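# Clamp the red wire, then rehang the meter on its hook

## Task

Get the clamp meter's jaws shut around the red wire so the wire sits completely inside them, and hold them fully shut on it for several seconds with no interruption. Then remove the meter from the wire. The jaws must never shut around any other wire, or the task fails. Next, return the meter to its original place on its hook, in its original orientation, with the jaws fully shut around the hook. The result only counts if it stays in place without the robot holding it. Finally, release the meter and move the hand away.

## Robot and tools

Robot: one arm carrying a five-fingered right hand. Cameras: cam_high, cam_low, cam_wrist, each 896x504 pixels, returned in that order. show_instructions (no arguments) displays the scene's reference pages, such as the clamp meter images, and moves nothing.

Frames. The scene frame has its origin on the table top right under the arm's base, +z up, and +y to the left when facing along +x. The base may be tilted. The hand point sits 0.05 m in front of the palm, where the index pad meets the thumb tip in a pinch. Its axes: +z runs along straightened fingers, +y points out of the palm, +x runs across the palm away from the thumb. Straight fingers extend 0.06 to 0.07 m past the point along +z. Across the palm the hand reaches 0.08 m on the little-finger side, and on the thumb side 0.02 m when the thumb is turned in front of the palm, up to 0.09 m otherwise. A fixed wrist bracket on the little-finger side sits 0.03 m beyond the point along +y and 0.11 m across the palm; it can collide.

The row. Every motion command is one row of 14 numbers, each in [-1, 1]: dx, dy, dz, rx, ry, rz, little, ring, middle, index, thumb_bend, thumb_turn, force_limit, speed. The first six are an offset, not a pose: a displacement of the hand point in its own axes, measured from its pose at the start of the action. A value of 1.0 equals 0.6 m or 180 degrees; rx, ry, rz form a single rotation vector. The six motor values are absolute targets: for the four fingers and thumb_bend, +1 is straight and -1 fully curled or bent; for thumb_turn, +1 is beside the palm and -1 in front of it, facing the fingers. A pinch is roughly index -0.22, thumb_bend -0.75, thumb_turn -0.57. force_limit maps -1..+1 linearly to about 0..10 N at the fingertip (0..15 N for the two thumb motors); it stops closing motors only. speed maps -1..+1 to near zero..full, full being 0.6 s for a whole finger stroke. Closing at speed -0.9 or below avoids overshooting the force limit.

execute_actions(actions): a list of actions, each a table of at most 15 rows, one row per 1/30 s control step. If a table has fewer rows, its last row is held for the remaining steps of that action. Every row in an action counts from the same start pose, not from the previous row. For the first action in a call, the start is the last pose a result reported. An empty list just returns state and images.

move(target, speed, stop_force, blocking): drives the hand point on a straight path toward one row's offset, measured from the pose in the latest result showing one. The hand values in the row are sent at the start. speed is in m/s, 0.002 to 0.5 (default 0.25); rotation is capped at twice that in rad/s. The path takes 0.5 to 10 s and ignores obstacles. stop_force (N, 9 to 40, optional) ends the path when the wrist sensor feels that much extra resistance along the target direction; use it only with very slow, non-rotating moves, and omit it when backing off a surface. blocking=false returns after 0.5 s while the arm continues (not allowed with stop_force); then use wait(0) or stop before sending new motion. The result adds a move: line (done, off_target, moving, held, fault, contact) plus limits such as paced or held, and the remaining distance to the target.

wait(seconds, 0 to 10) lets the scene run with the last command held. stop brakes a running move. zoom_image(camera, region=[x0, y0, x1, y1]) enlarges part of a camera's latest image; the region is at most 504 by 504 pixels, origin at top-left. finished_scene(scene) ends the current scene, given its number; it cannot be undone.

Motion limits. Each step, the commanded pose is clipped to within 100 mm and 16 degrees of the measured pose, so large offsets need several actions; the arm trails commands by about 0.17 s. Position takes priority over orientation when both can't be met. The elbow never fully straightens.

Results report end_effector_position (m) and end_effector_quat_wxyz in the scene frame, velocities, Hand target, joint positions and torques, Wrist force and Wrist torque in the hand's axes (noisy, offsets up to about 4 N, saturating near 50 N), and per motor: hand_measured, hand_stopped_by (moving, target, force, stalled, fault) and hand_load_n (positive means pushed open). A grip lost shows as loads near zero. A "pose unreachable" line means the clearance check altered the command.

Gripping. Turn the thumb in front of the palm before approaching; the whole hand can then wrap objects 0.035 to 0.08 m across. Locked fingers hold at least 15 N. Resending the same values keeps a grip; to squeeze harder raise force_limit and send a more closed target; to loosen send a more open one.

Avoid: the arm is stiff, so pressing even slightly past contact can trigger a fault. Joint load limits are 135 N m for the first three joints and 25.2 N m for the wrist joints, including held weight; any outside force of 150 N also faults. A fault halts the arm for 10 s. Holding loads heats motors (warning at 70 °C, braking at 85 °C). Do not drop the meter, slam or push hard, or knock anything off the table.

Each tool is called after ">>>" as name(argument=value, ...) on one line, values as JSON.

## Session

>>> show_instructions()

>>> execute_actions(actions=[])

Reference images for this scene: CLAMP METER 400 A page 1, FIVE-FINGER HAND page 1.

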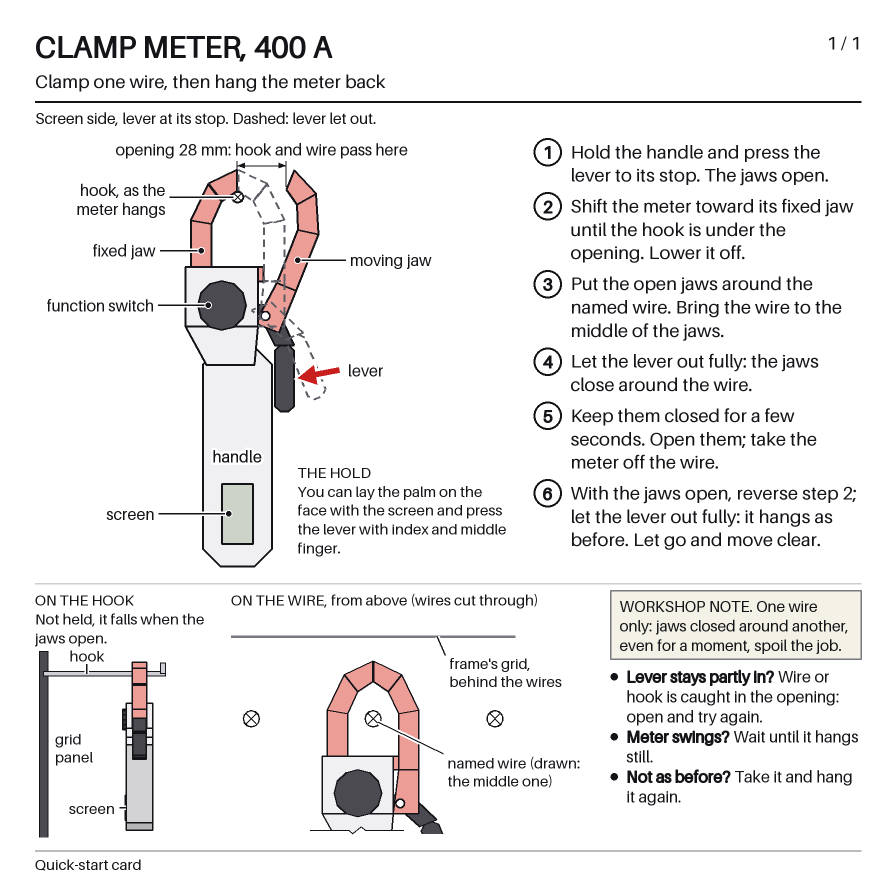

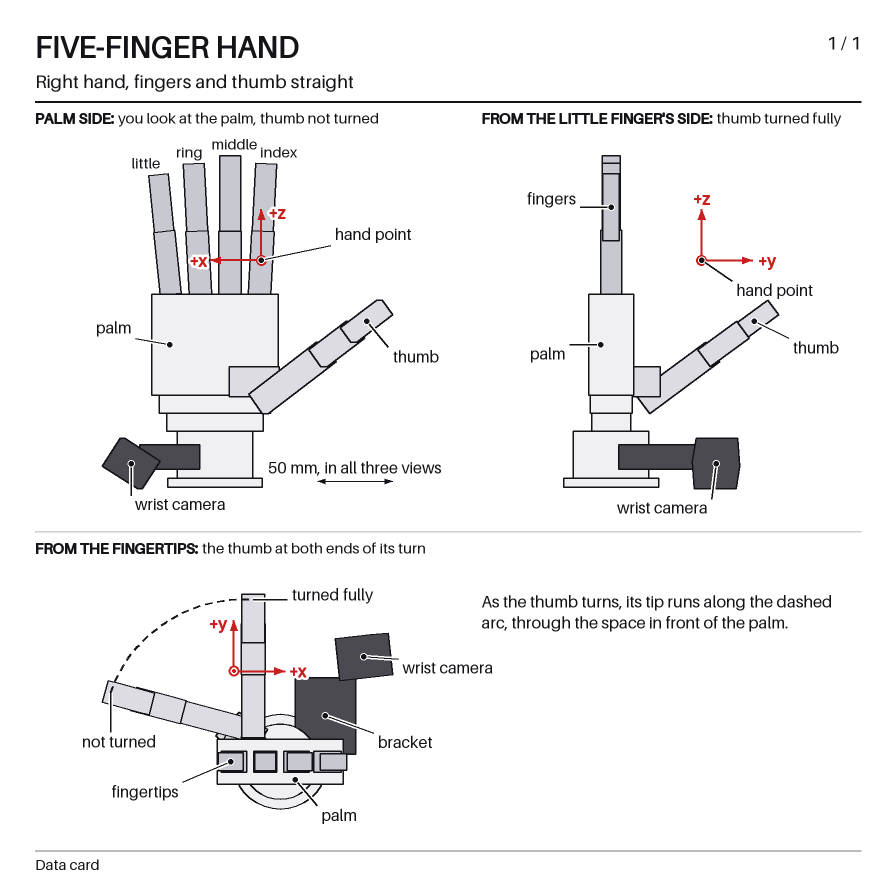

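Scene clock: 0.00 s.
end_effector_position=(+0.1756, -0.1228, +0.1264) hand_measured=(+1.000, +1.000, +1.000, +1.000, +1.000, +1.000) hand_load_n=(+0.0, +0.0, +0.0, +0.0, +0.0, +0.0) hand_stopped_by=(target, target, target, target, target, target) hand_force_limit=0.00 hand_speed=-0.80 end_effector_quat_wxyz=(-0.063, +0.876, -0.477, +0.025) end_effector_velocity=(+0.000, -0.000, +0.000) end_effector_angular_velocity=(-0.000, -0.000, +0.001)
Joint positions: [-1.031 -1.187  2.415  0.156  1.504 -4.791]
Joint velocities: [ 0.001 -0.001 -0.     0.001  0.    -0.   ]
Joint torques (N m, as the arm reports them, + toward a larger angle): no reading
Motor temperatures (°C, as the motors report them): [22 23 22 32 32 30]
Wrist force (N, on the end effector, along its own x y z axes, offset not removed): no reading
Wrist torque (N m, same axes, about the end effector's origin, offset not removed): no reading
Hand target: +0.176, -0.123, +0.126; -0.063, +0.876, -0.477, +0.025

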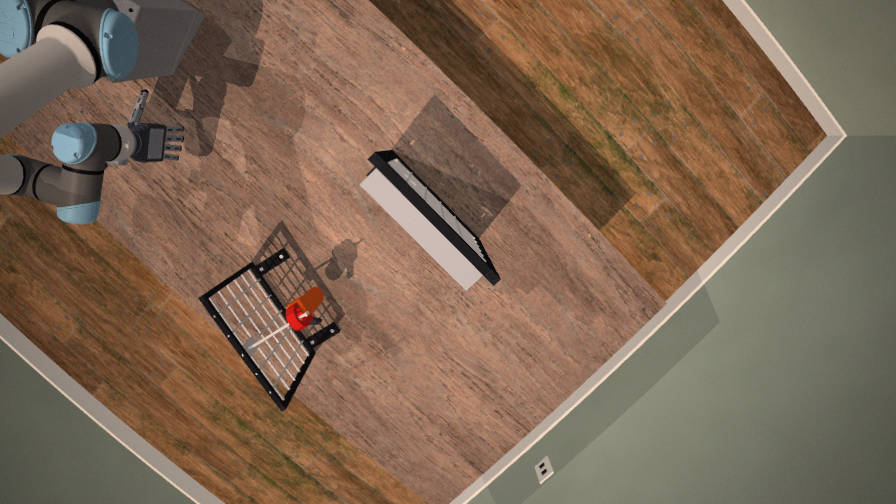

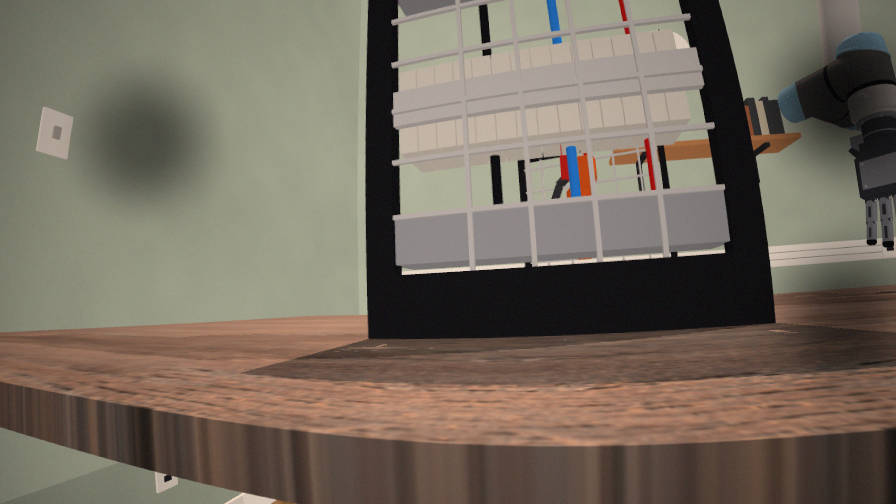

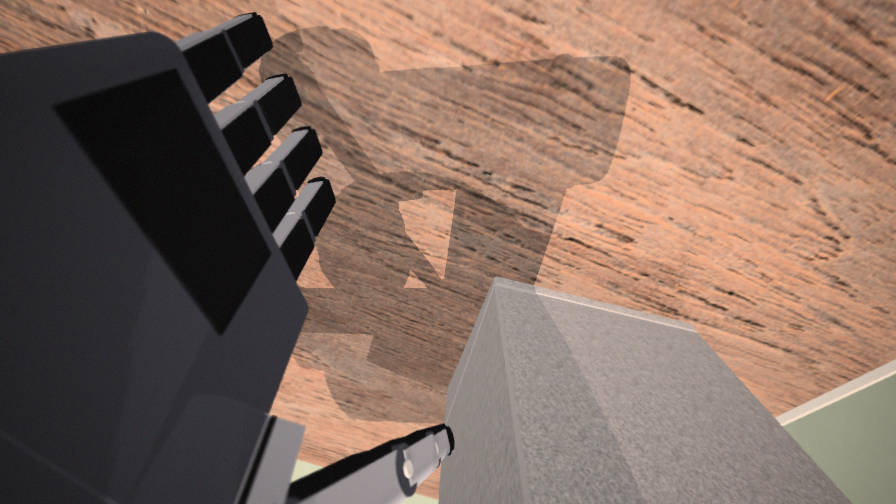

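>>> move(target=[0.267,-0.35,-0.21,0,0,0.745,1,1,1,1,1,-1,0,0], speed=0.3)

Scene clock: 15.40 s.
end_effector_position=(+0.4245, -0.1553, +0.2768) hand_measured=(+1.000, +1.000, +1.000, +1.000, +1.000, -1.000) hand_load_n=(+0.0, +0.0, +0.0, +0.0, +0.0, +0.0) hand_stopped_by=(target, target, target, target, target, target) hand_force_limit=0.00 hand_speed=0.00 end_effector_quat_wxyz=(+0.048, +0.097, +0.993, +0.049) end_effector_velocity=(+0.002, -0.001, +0.001) end_effector_angular_velocity=(-0.001, +0.001, -0.012)
Joint positions: [-0.767 -1.256  1.857  0.772  1.554 -2.193]
Joint velocities: [ 0.004 -0.    -0.004  0.003  0.003  0.016]
Joint torques (N m, as the arm reports them, + toward a larger angle): [ 16.81 -25.19 -25.75   4.62   1.56   2.62]
Motor temperatures (°C, as the motors report them): [22 23 22 32 32 30]
Wrist force (N, on the end effector, along its own x y z axes, offset not removed): [-0.7 3.1 1.1]
Wrist torque (N m, same axes, about the end effector's origin, offset not removed): [0.44 0.05 -0.01]
Hand target: +0.425, -0.155, +0.277; +0.048, +0.097, +0.993, +0.049
Off the commanded pose: 0.000 m, 0 deg.
move: done

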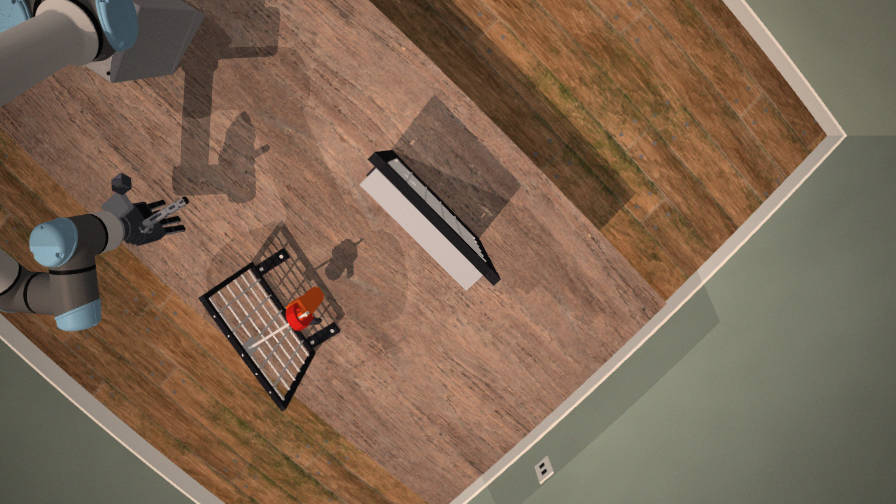

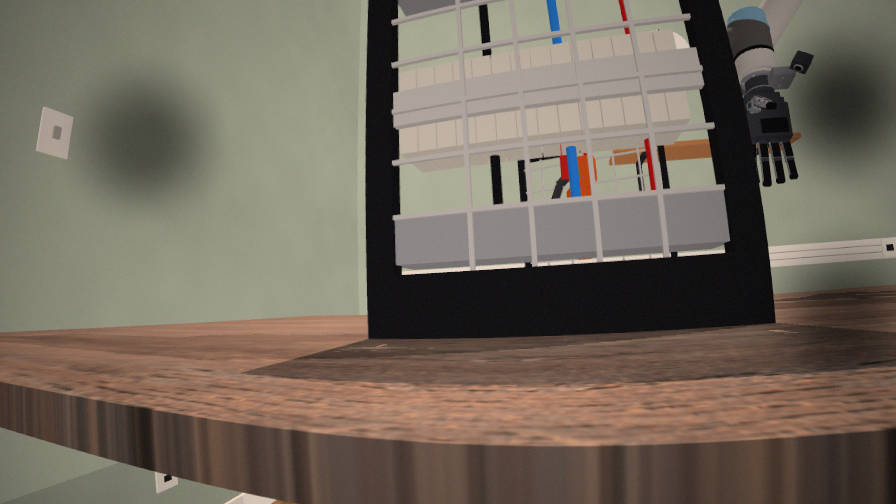

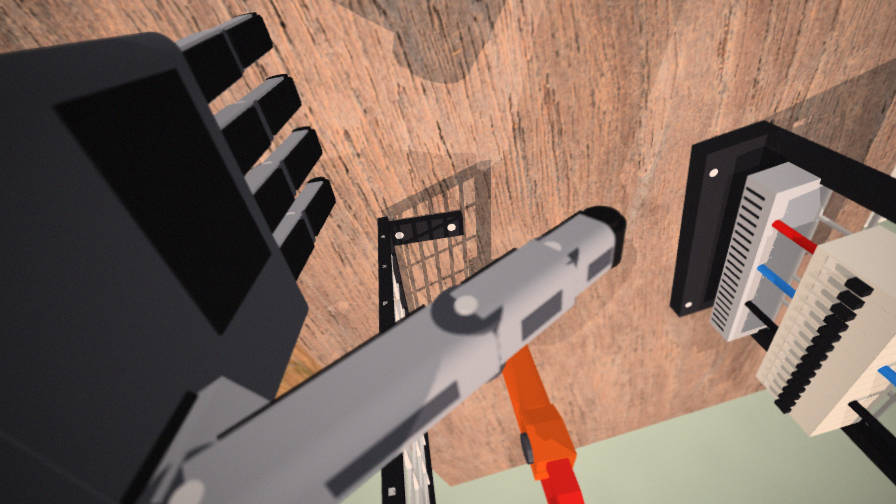

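>>> move(target=[-0.1625,0.145,0.134,0.028,-0.472,-0.025,1,1,1,1,1,-1,0,0])

Scene clock: 32.57 s.
end_effector_position=(+0.5443, -0.0824, +0.2150) hand_measured=(+1.000, +1.000, +1.000, +1.000, +1.000, -1.000) hand_load_n=(+0.0, +0.0, +0.0, +0.0, +0.0, +0.0) hand_stopped_by=(target, target, target, target, target, target) hand_force_limit=0.00 hand_speed=0.00 end_effector_quat_wxyz=(+0.703, +0.071, +0.704, -0.070) end_effector_velocity=(+0.001, +0.001, -0.001) end_effector_angular_velocity=(-0.001, -0.013, -0.001)
Joint positions: [-0.753 -0.772  2.441 -1.771  0.974 -1.72 ]
Joint velocities: [ 0.005  0.017 -0.002 -0.03   0.005  0.01 ]
Joint torques (N m, as the arm reports them, + toward a larger angle): [ 17.54 -24.54 -10.82  -3.49   1.56   2.56]
Motor temperatures (°C, as the motors report them): [22 24 22 32 32 30]
Wrist force (N, on the end effector, along its own x y z axes, offset not removed): [0.1 0.7 1.2]
Wrist torque (N m, same axes, about the end effector's origin, offset not removed): [-0.03 -0.13 0.14]
Hand target: +0.544, -0.082, +0.215; +0.703, +0.071, +0.704, -0.070
Off the commanded pose: 0.000 m, 0 deg.
move: done

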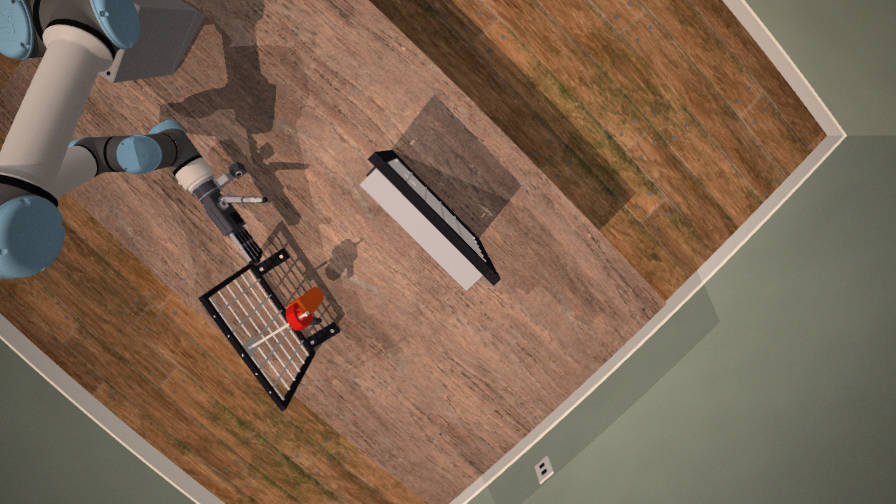

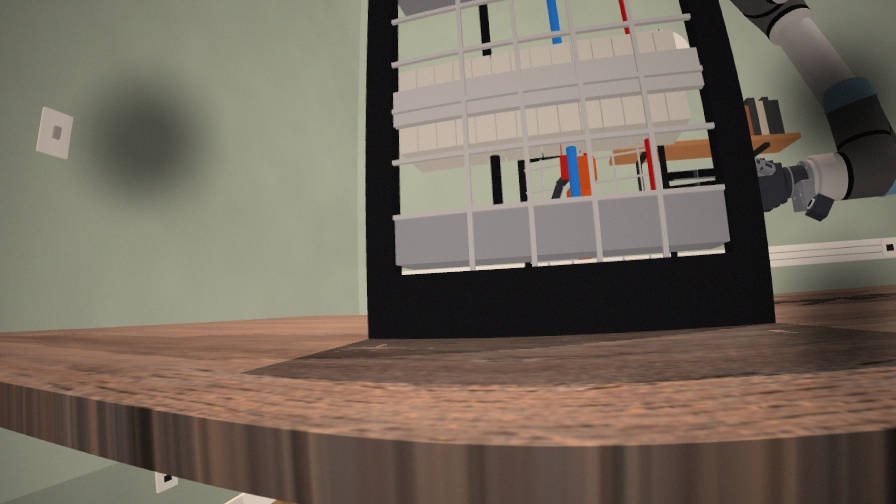

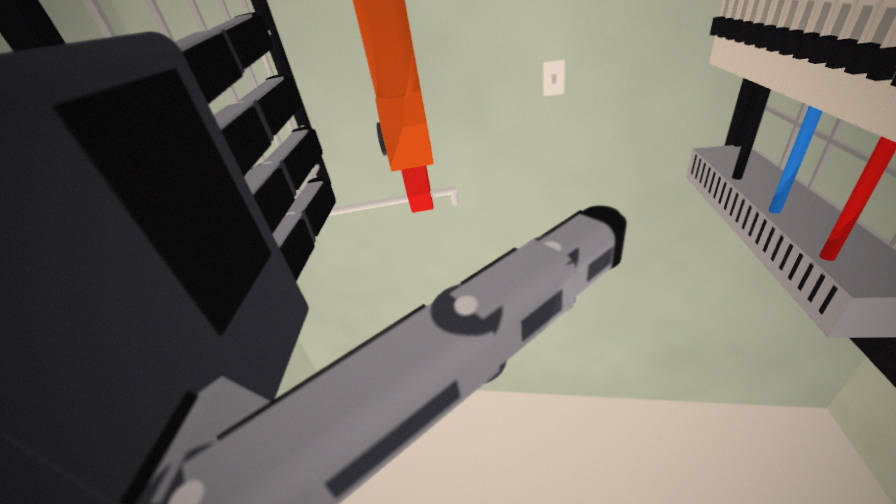

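>>> move(target=[0.027,-0.012,0.35,0,0,0,1,1,1,1,1,-1,0,0], speed=0.1)

Scene clock: 39.03 s.
end_effector_position=(+0.7485, -0.1308, +0.1985) hand_measured=(+1.000, +1.000, +1.000, +1.000, +1.000, -1.000) hand_load_n=(+0.0, +0.0, +0.0, +0.0, +0.0, +0.0) hand_stopped_by=(target, target, target, target, target, target) hand_force_limit=0.00 hand_speed=0.00 end_effector_quat_wxyz=(+0.703, +0.071, +0.704, -0.070) end_effector_velocity=(+0.003, +0.000, +0.000) end_effector_angular_velocity=(-0.001, -0.001, +0.001)
Joint positions: [-0.523 -0.681  1.832 -1.241  1.203 -1.745]
Joint velocities: [ 0.003  0.003 -0.008  0.003  0.001 -0.   ]
Joint torques (N m, as the arm reports them, + toward a larger angle): [ 20.13 -34.76 -20.91   1.04   1.43  -2.26]
Motor temperatures (°C, as the motors report them): [22 24 22 32 32 30]
Wrist force (N, on the end effector, along its own x y z axes, offset not removed): [0.0 -3.2 3.0]
Wrist torque (N m, same axes, about the end effector's origin, offset not removed): [-0.48 0.03 -0.32]
Hand target: +0.749, -0.131, +0.198; +0.703, +0.071, +0.704, -0.070
Off the commanded pose: 0.000 m, 0 deg.
move: done

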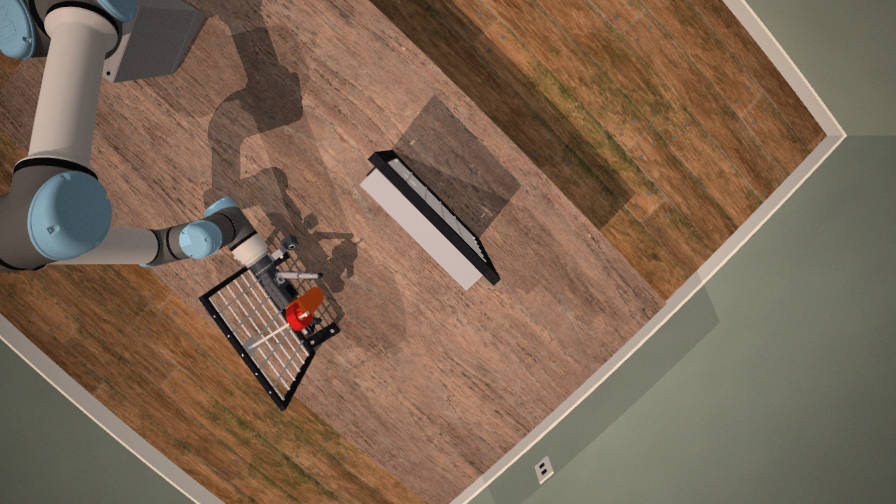

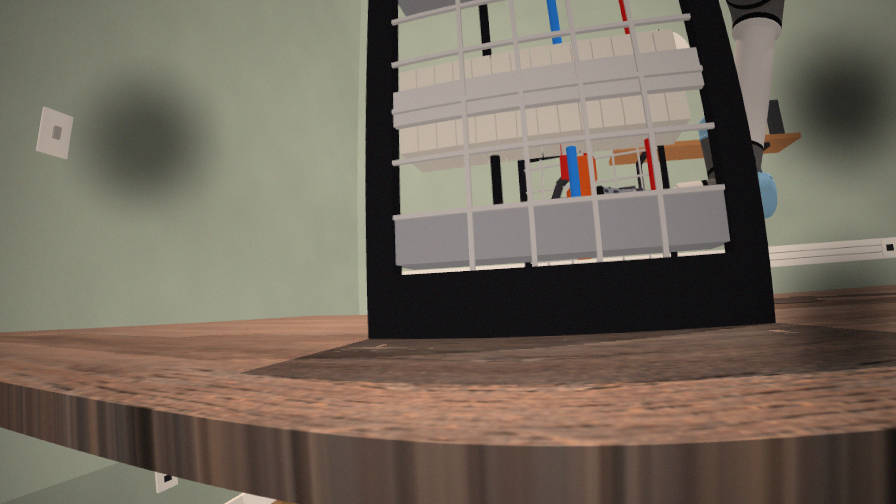

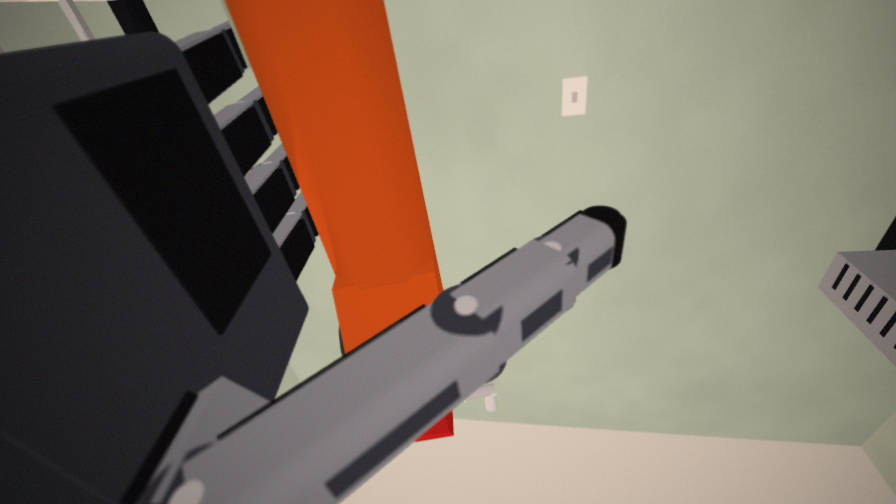

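>>> move(target=[0,0,0.073,0,0,0,1,1,1,1,1,-1,0,0], speed=0.03)

Scene clock: 48.53 s.
end_effector_position=(+0.7911, -0.1394, +0.1984) hand_measured=(+1.000, +1.000, +1.000, +1.000, +1.000, -1.000) hand_load_n=(+0.0, +0.0, +0.0, +0.0, +0.0, +0.0) hand_stopped_by=(target, target, target, target, target, target) hand_force_limit=0.00 hand_speed=0.00 end_effector_quat_wxyz=(+0.703, +0.071, +0.704, -0.070) end_effector_velocity=(+0.002, -0.001, -0.001) end_effector_angular_velocity=(+0.001, +0.002, -0.001)
Joint positions: [-0.494 -0.641  1.694 -1.143  1.232 -1.747]
Joint velocities: [ 0.001  0.004 -0.008  0.006  0.003 -0.   ]
Joint torques (N m, as the arm reports them, + toward a larger angle): [ 21.52 -37.36 -24.01   0.92   1.47  -2.2 ]
Motor temperatures (°C, as the motors report them): [22 24 22 32 32 30]
Wrist force (N, on the end effector, along its own x y z axes, offset not removed): [0.9 1.0 -0.9]
Wrist torque (N m, same axes, about the end effector's origin, offset not removed): [0.21 -0.13 0.17]
Hand target: +0.791, -0.139, +0.198; +0.703, +0.071, +0.704, -0.070
Off the commanded pose: 0.000 m, 0 deg.
move: done

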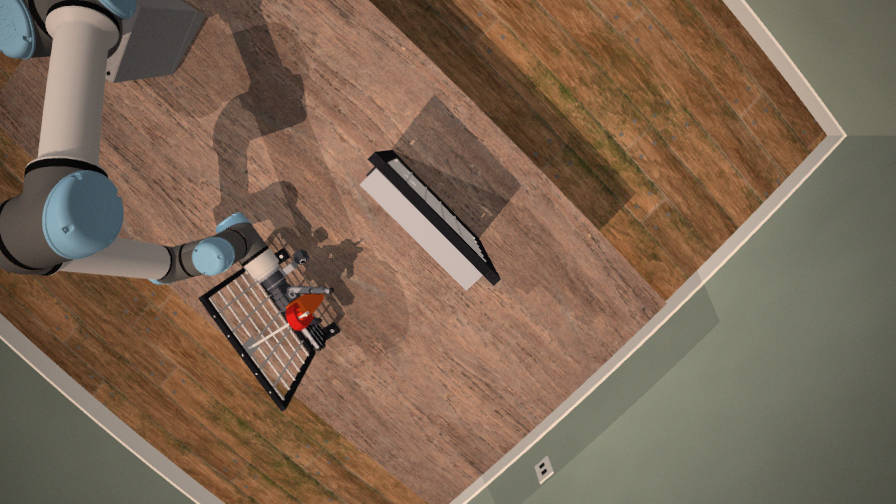

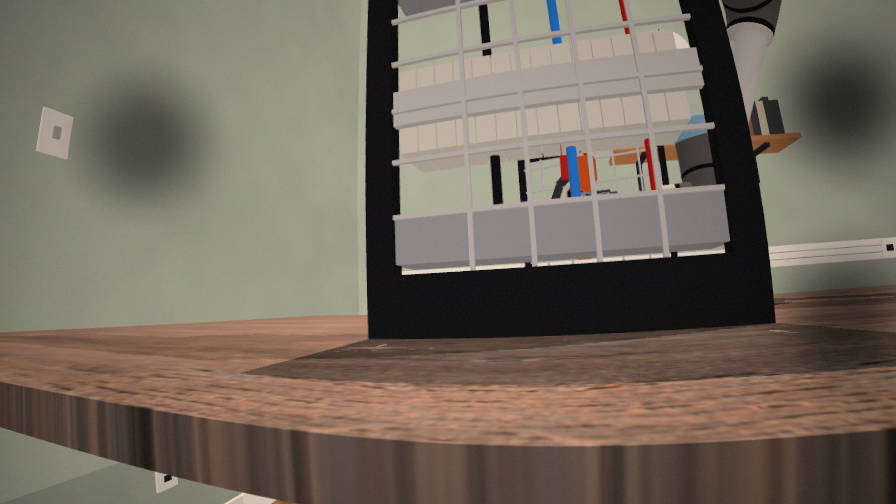

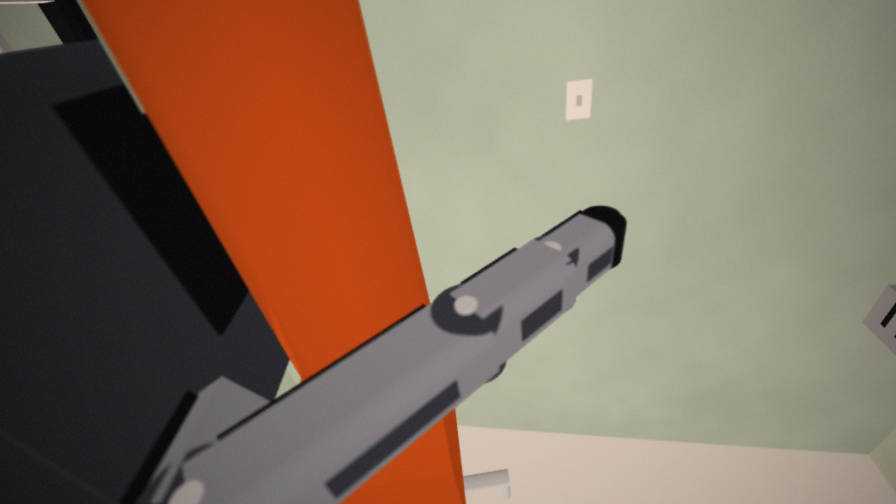

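Slightly low; adjust and grip.

>>> move(target=[-0.005,0.011,0.003,0,0,0,-1,-1,1,1,-1,-1,0.8,-0.7], speed=0.01)

>>> move(target=[-0.004,0,-0.004,0,0,0,-1,-1,-1,-1,-1,-1,1,-0.6], speed=0.01)

>>> move(target=[0,0,-0.014,0,0,0,-1,-1,-1,-1,-1,-1,1,-0.6], speed=0.01)

>>> zoom_image(camera="cam_high", region=[220, 230, 380, 370])

Scene clock: 63.20 s.
end_effector_position=(+0.7942, -0.1333, +0.2014) hand_measured=(-0.760, -0.762, +1.000, +1.000, -0.238, -1.000) hand_load_n=(+10.5, +10.5, +0.0, +0.0, +13.0, +2.0) hand_stopped_by=(force, force, target, target, force, target) hand_force_limit=0.80 hand_speed=-0.70 end_effector_quat_wxyz=(+0.703, +0.071, +0.704, -0.070) end_effector_velocity=(-0.000, +0.000, -0.001) end_effector_angular_velocity=(+0.001, +0.001, +0.000)
Joint positions: [-0.481 -0.643  1.692 -1.137  1.245 -1.749]
Joint velocities: [-0.     0.     0.001  0.     0.    -0.   ]
Joint torques (N m, as the arm reports them, + toward a larger angle): [ 16.87 -49.17 -22.75   0.62   1.27  -1.22]
Motor temperatures (°C, as the motors report them): [22 24 22 32 32 30]
Wrist force (N, on the end effector, along its own x y z axes, offset not removed): [0.7 0.6 -2.0]
Wrist torque (N m, same axes, about the end effector's origin, offset not removed): [0.06 -0.37 -0.11]
Hand target: +0.794, -0.133, +0.201; +0.703, +0.071, +0.704, -0.070
Off the commanded pose: 0.000 m, 0 deg.
move: done

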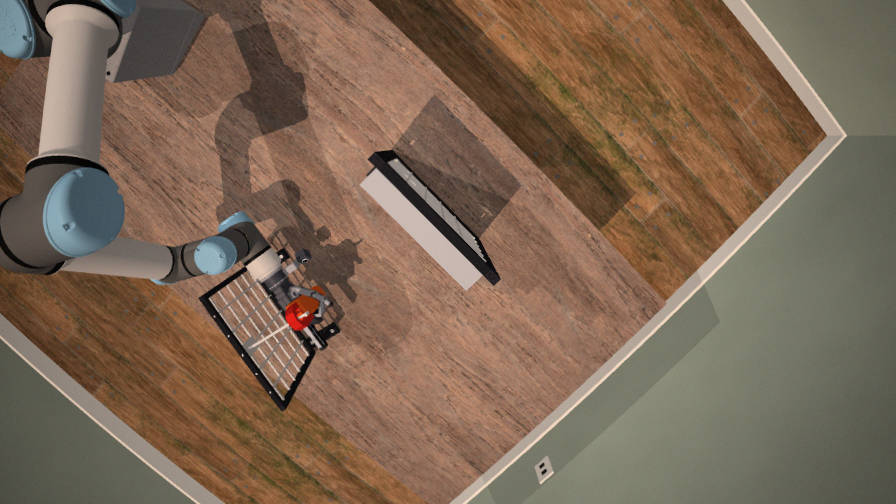

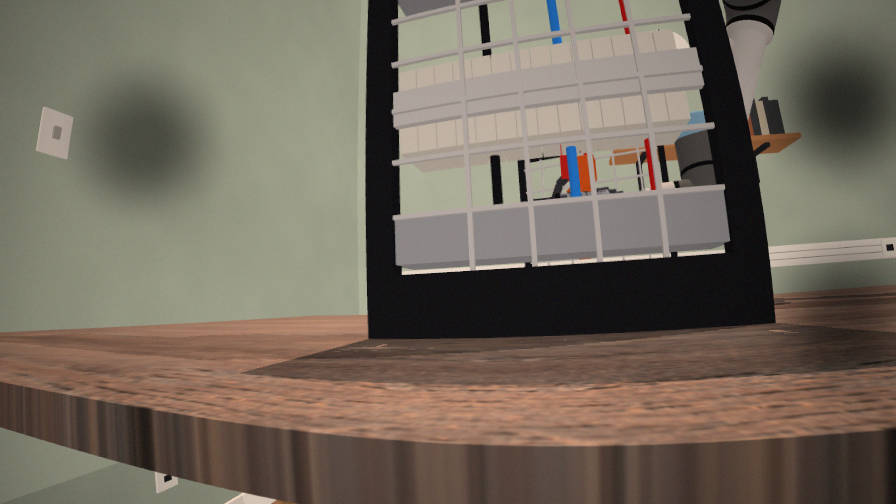

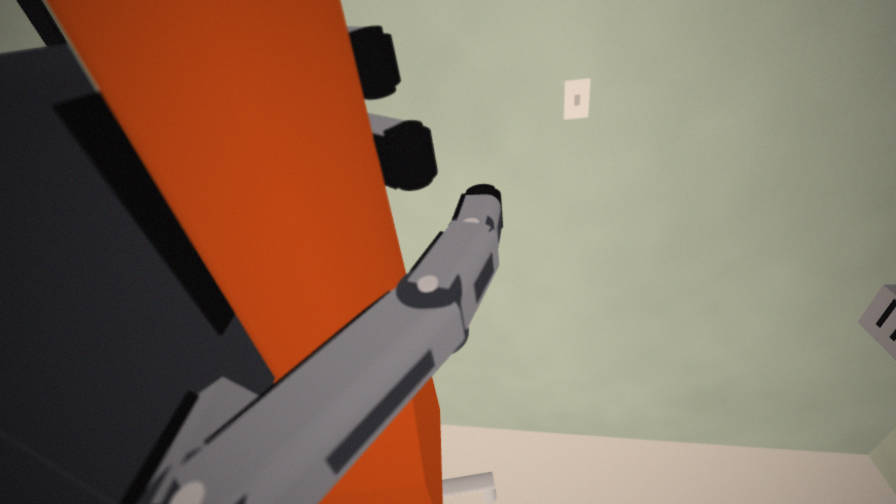

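Scene clock: 65.80 s.
end_effector_position=(+0.7919, -0.1328, +0.2038) hand_measured=(-0.760, -0.762, -0.334, -0.548, -0.238, -1.000) hand_load_n=(+10.0, +10.0, +8.0, +10.0, +16.0, +2.0) hand_stopped_by=(force, force, force, force, force, target) hand_force_limit=1.00 hand_speed=-0.60 end_effector_quat_wxyz=(+0.703, +0.071, +0.704, -0.070) end_effector_velocity=(-0.001, -0.000, -0.000) end_effector_angular_velocity=(+0.000, +0.001, +0.001)
Joint positions: [-0.482 -0.651  1.701 -1.14   1.244 -1.748]
Joint velocities: [-0.001 -0.001  0.002 -0.    -0.002  0.   ]
Joint torques (N m, as the arm reports them, + toward a larger angle): [  2.41 -50.46   3.11  -3.77  -1.89   2.6 ]
Motor temperatures (°C, as the motors report them): [22 24 22 32 32 30]
Wrist force (N, on the end effector, along its own x y z axes, offset not removed): [3.8 -1.0 0.4]
Wrist torque (N m, same axes, about the end effector's origin, offset not removed): [-0.13 -0.35 0.09]
Hand target: +0.792, -0.133, +0.204; +0.703, +0.071, +0.704, -0.070
Off the commanded pose: 0.000 m, 0 deg.
move: done

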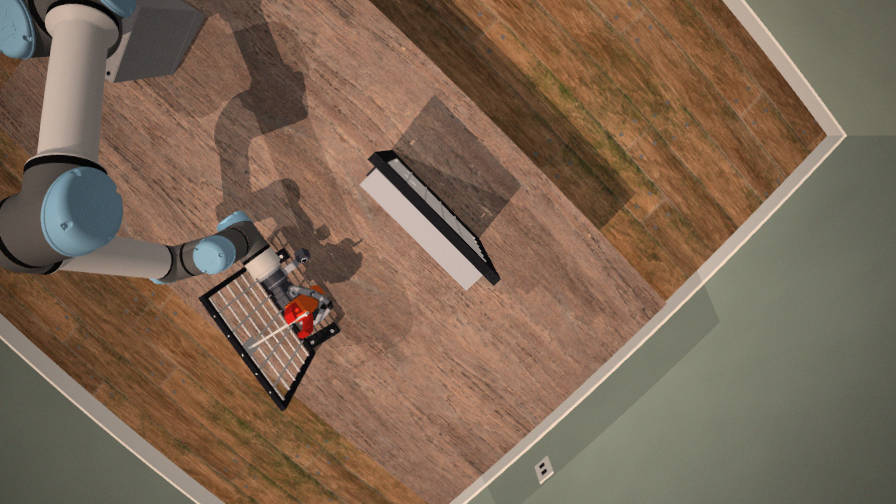

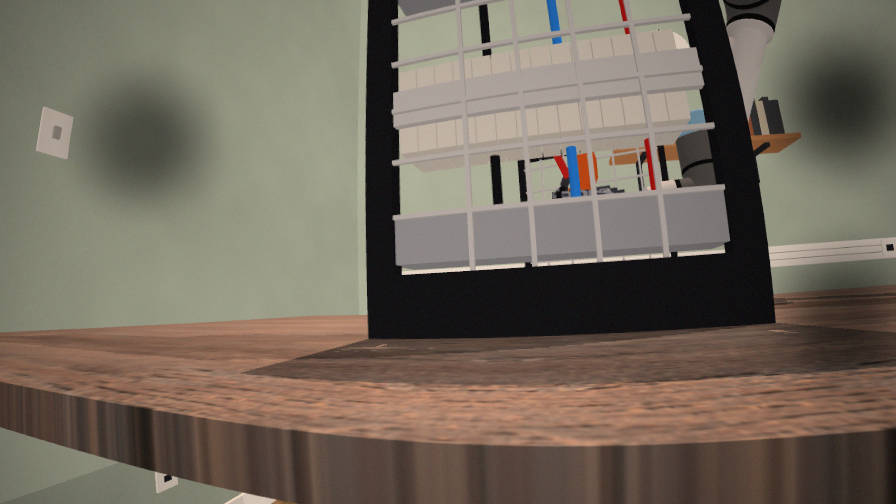

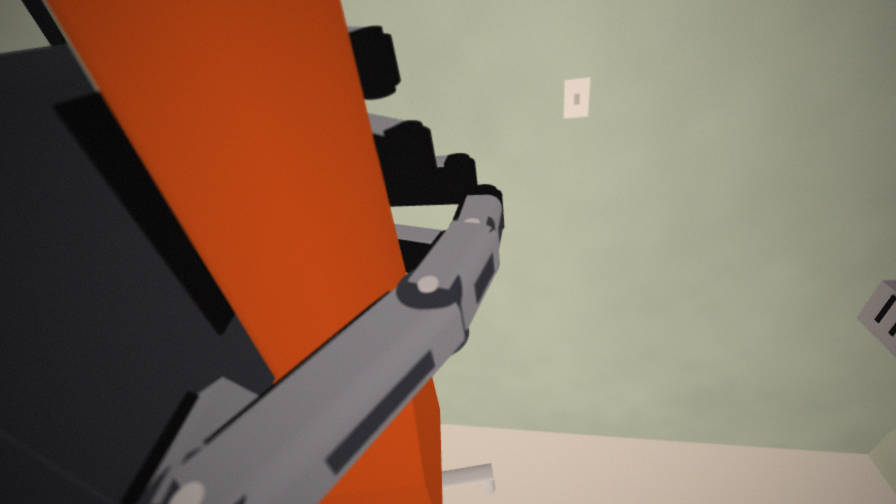

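Scene clock: 66.87 s.
end_effector_position=(+0.7839, -0.1312, +0.2038) hand_measured=(-0.760, -0.762, -0.334, -0.548, -0.238, -1.000) hand_load_n=(+10.0, +10.0, +8.0, +10.0, +16.0, +2.0) hand_stopped_by=(force, force, force, force, force, target) hand_force_limit=1.00 hand_speed=-0.60 end_effector_quat_wxyz=(+0.703, +0.071, +0.704, -0.070) end_effector_velocity=(-0.003, -0.000, -0.001) end_effector_angular_velocity=(+0.001, +0.001, -0.000)
Joint positions: [-0.487 -0.659  1.728 -1.158  1.239 -1.748]
Joint velocities: [-0.003 -0.002  0.008 -0.005 -0.002  0.   ]
Joint torques (N m, as the arm reports them, + toward a larger angle): [  2.52 -49.57   4.6   -3.97  -2.12   2.71]
Motor temperatures (°C, as the motors report them): [22 24 22 32 32 30]
Wrist force (N, on the end effector, along its own x y z axes, offset not removed): [2.4 -3.1 -1.3]
Wrist torque (N m, same axes, about the end effector's origin, offset not removed): [-0.44 -0.07 -0.20]
Hand target: +0.784, -0.131, +0.204; +0.703, +0.071, +0.704, -0.070
Off the commanded pose: 0.000 m, 0 deg.
move: done

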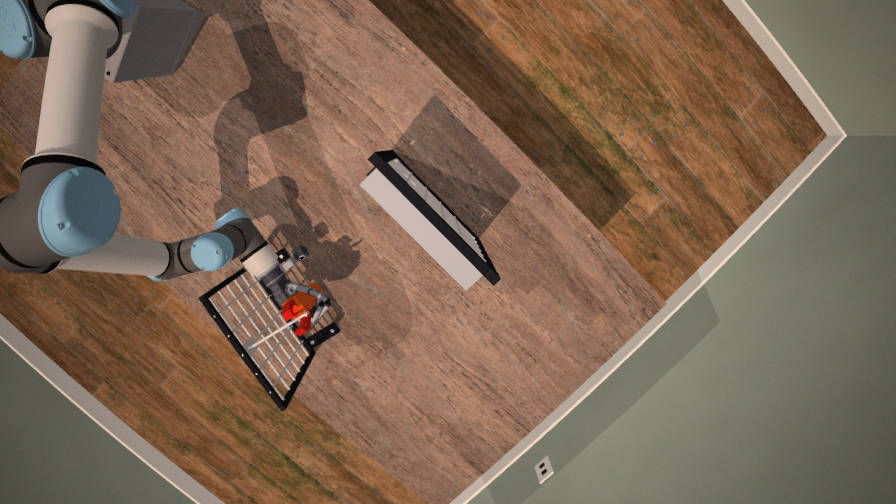

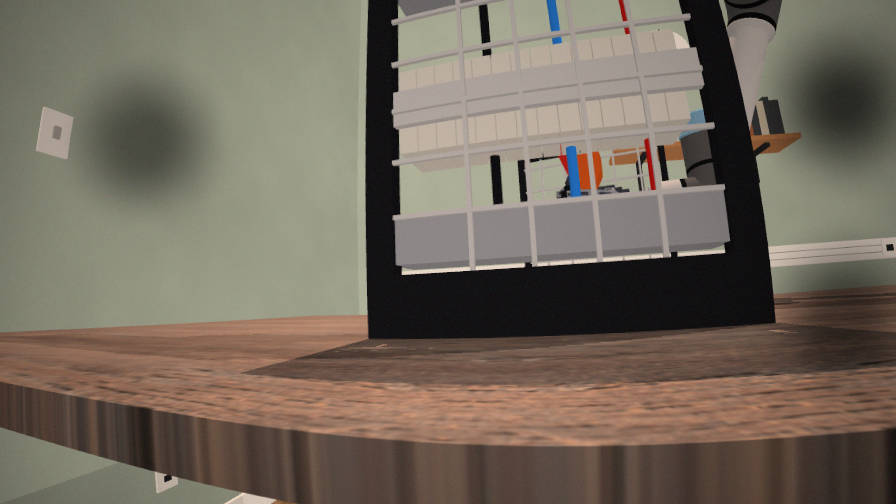

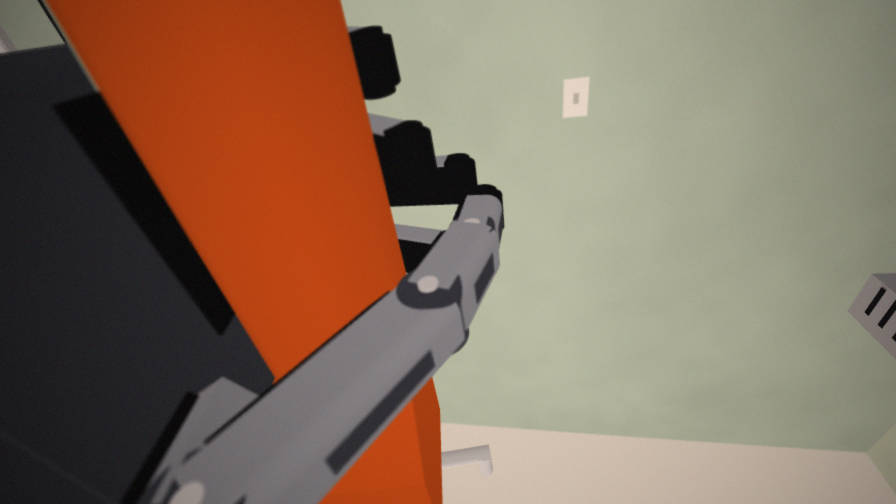

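Region (220, 230, 380, 370) of cam_high's 896x504 image, scaled by 3.150, with more detail than that image has; it fills the top 441 rows of this view, and the rest is white.

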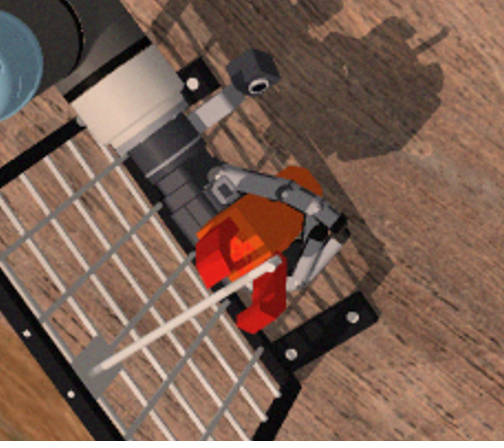

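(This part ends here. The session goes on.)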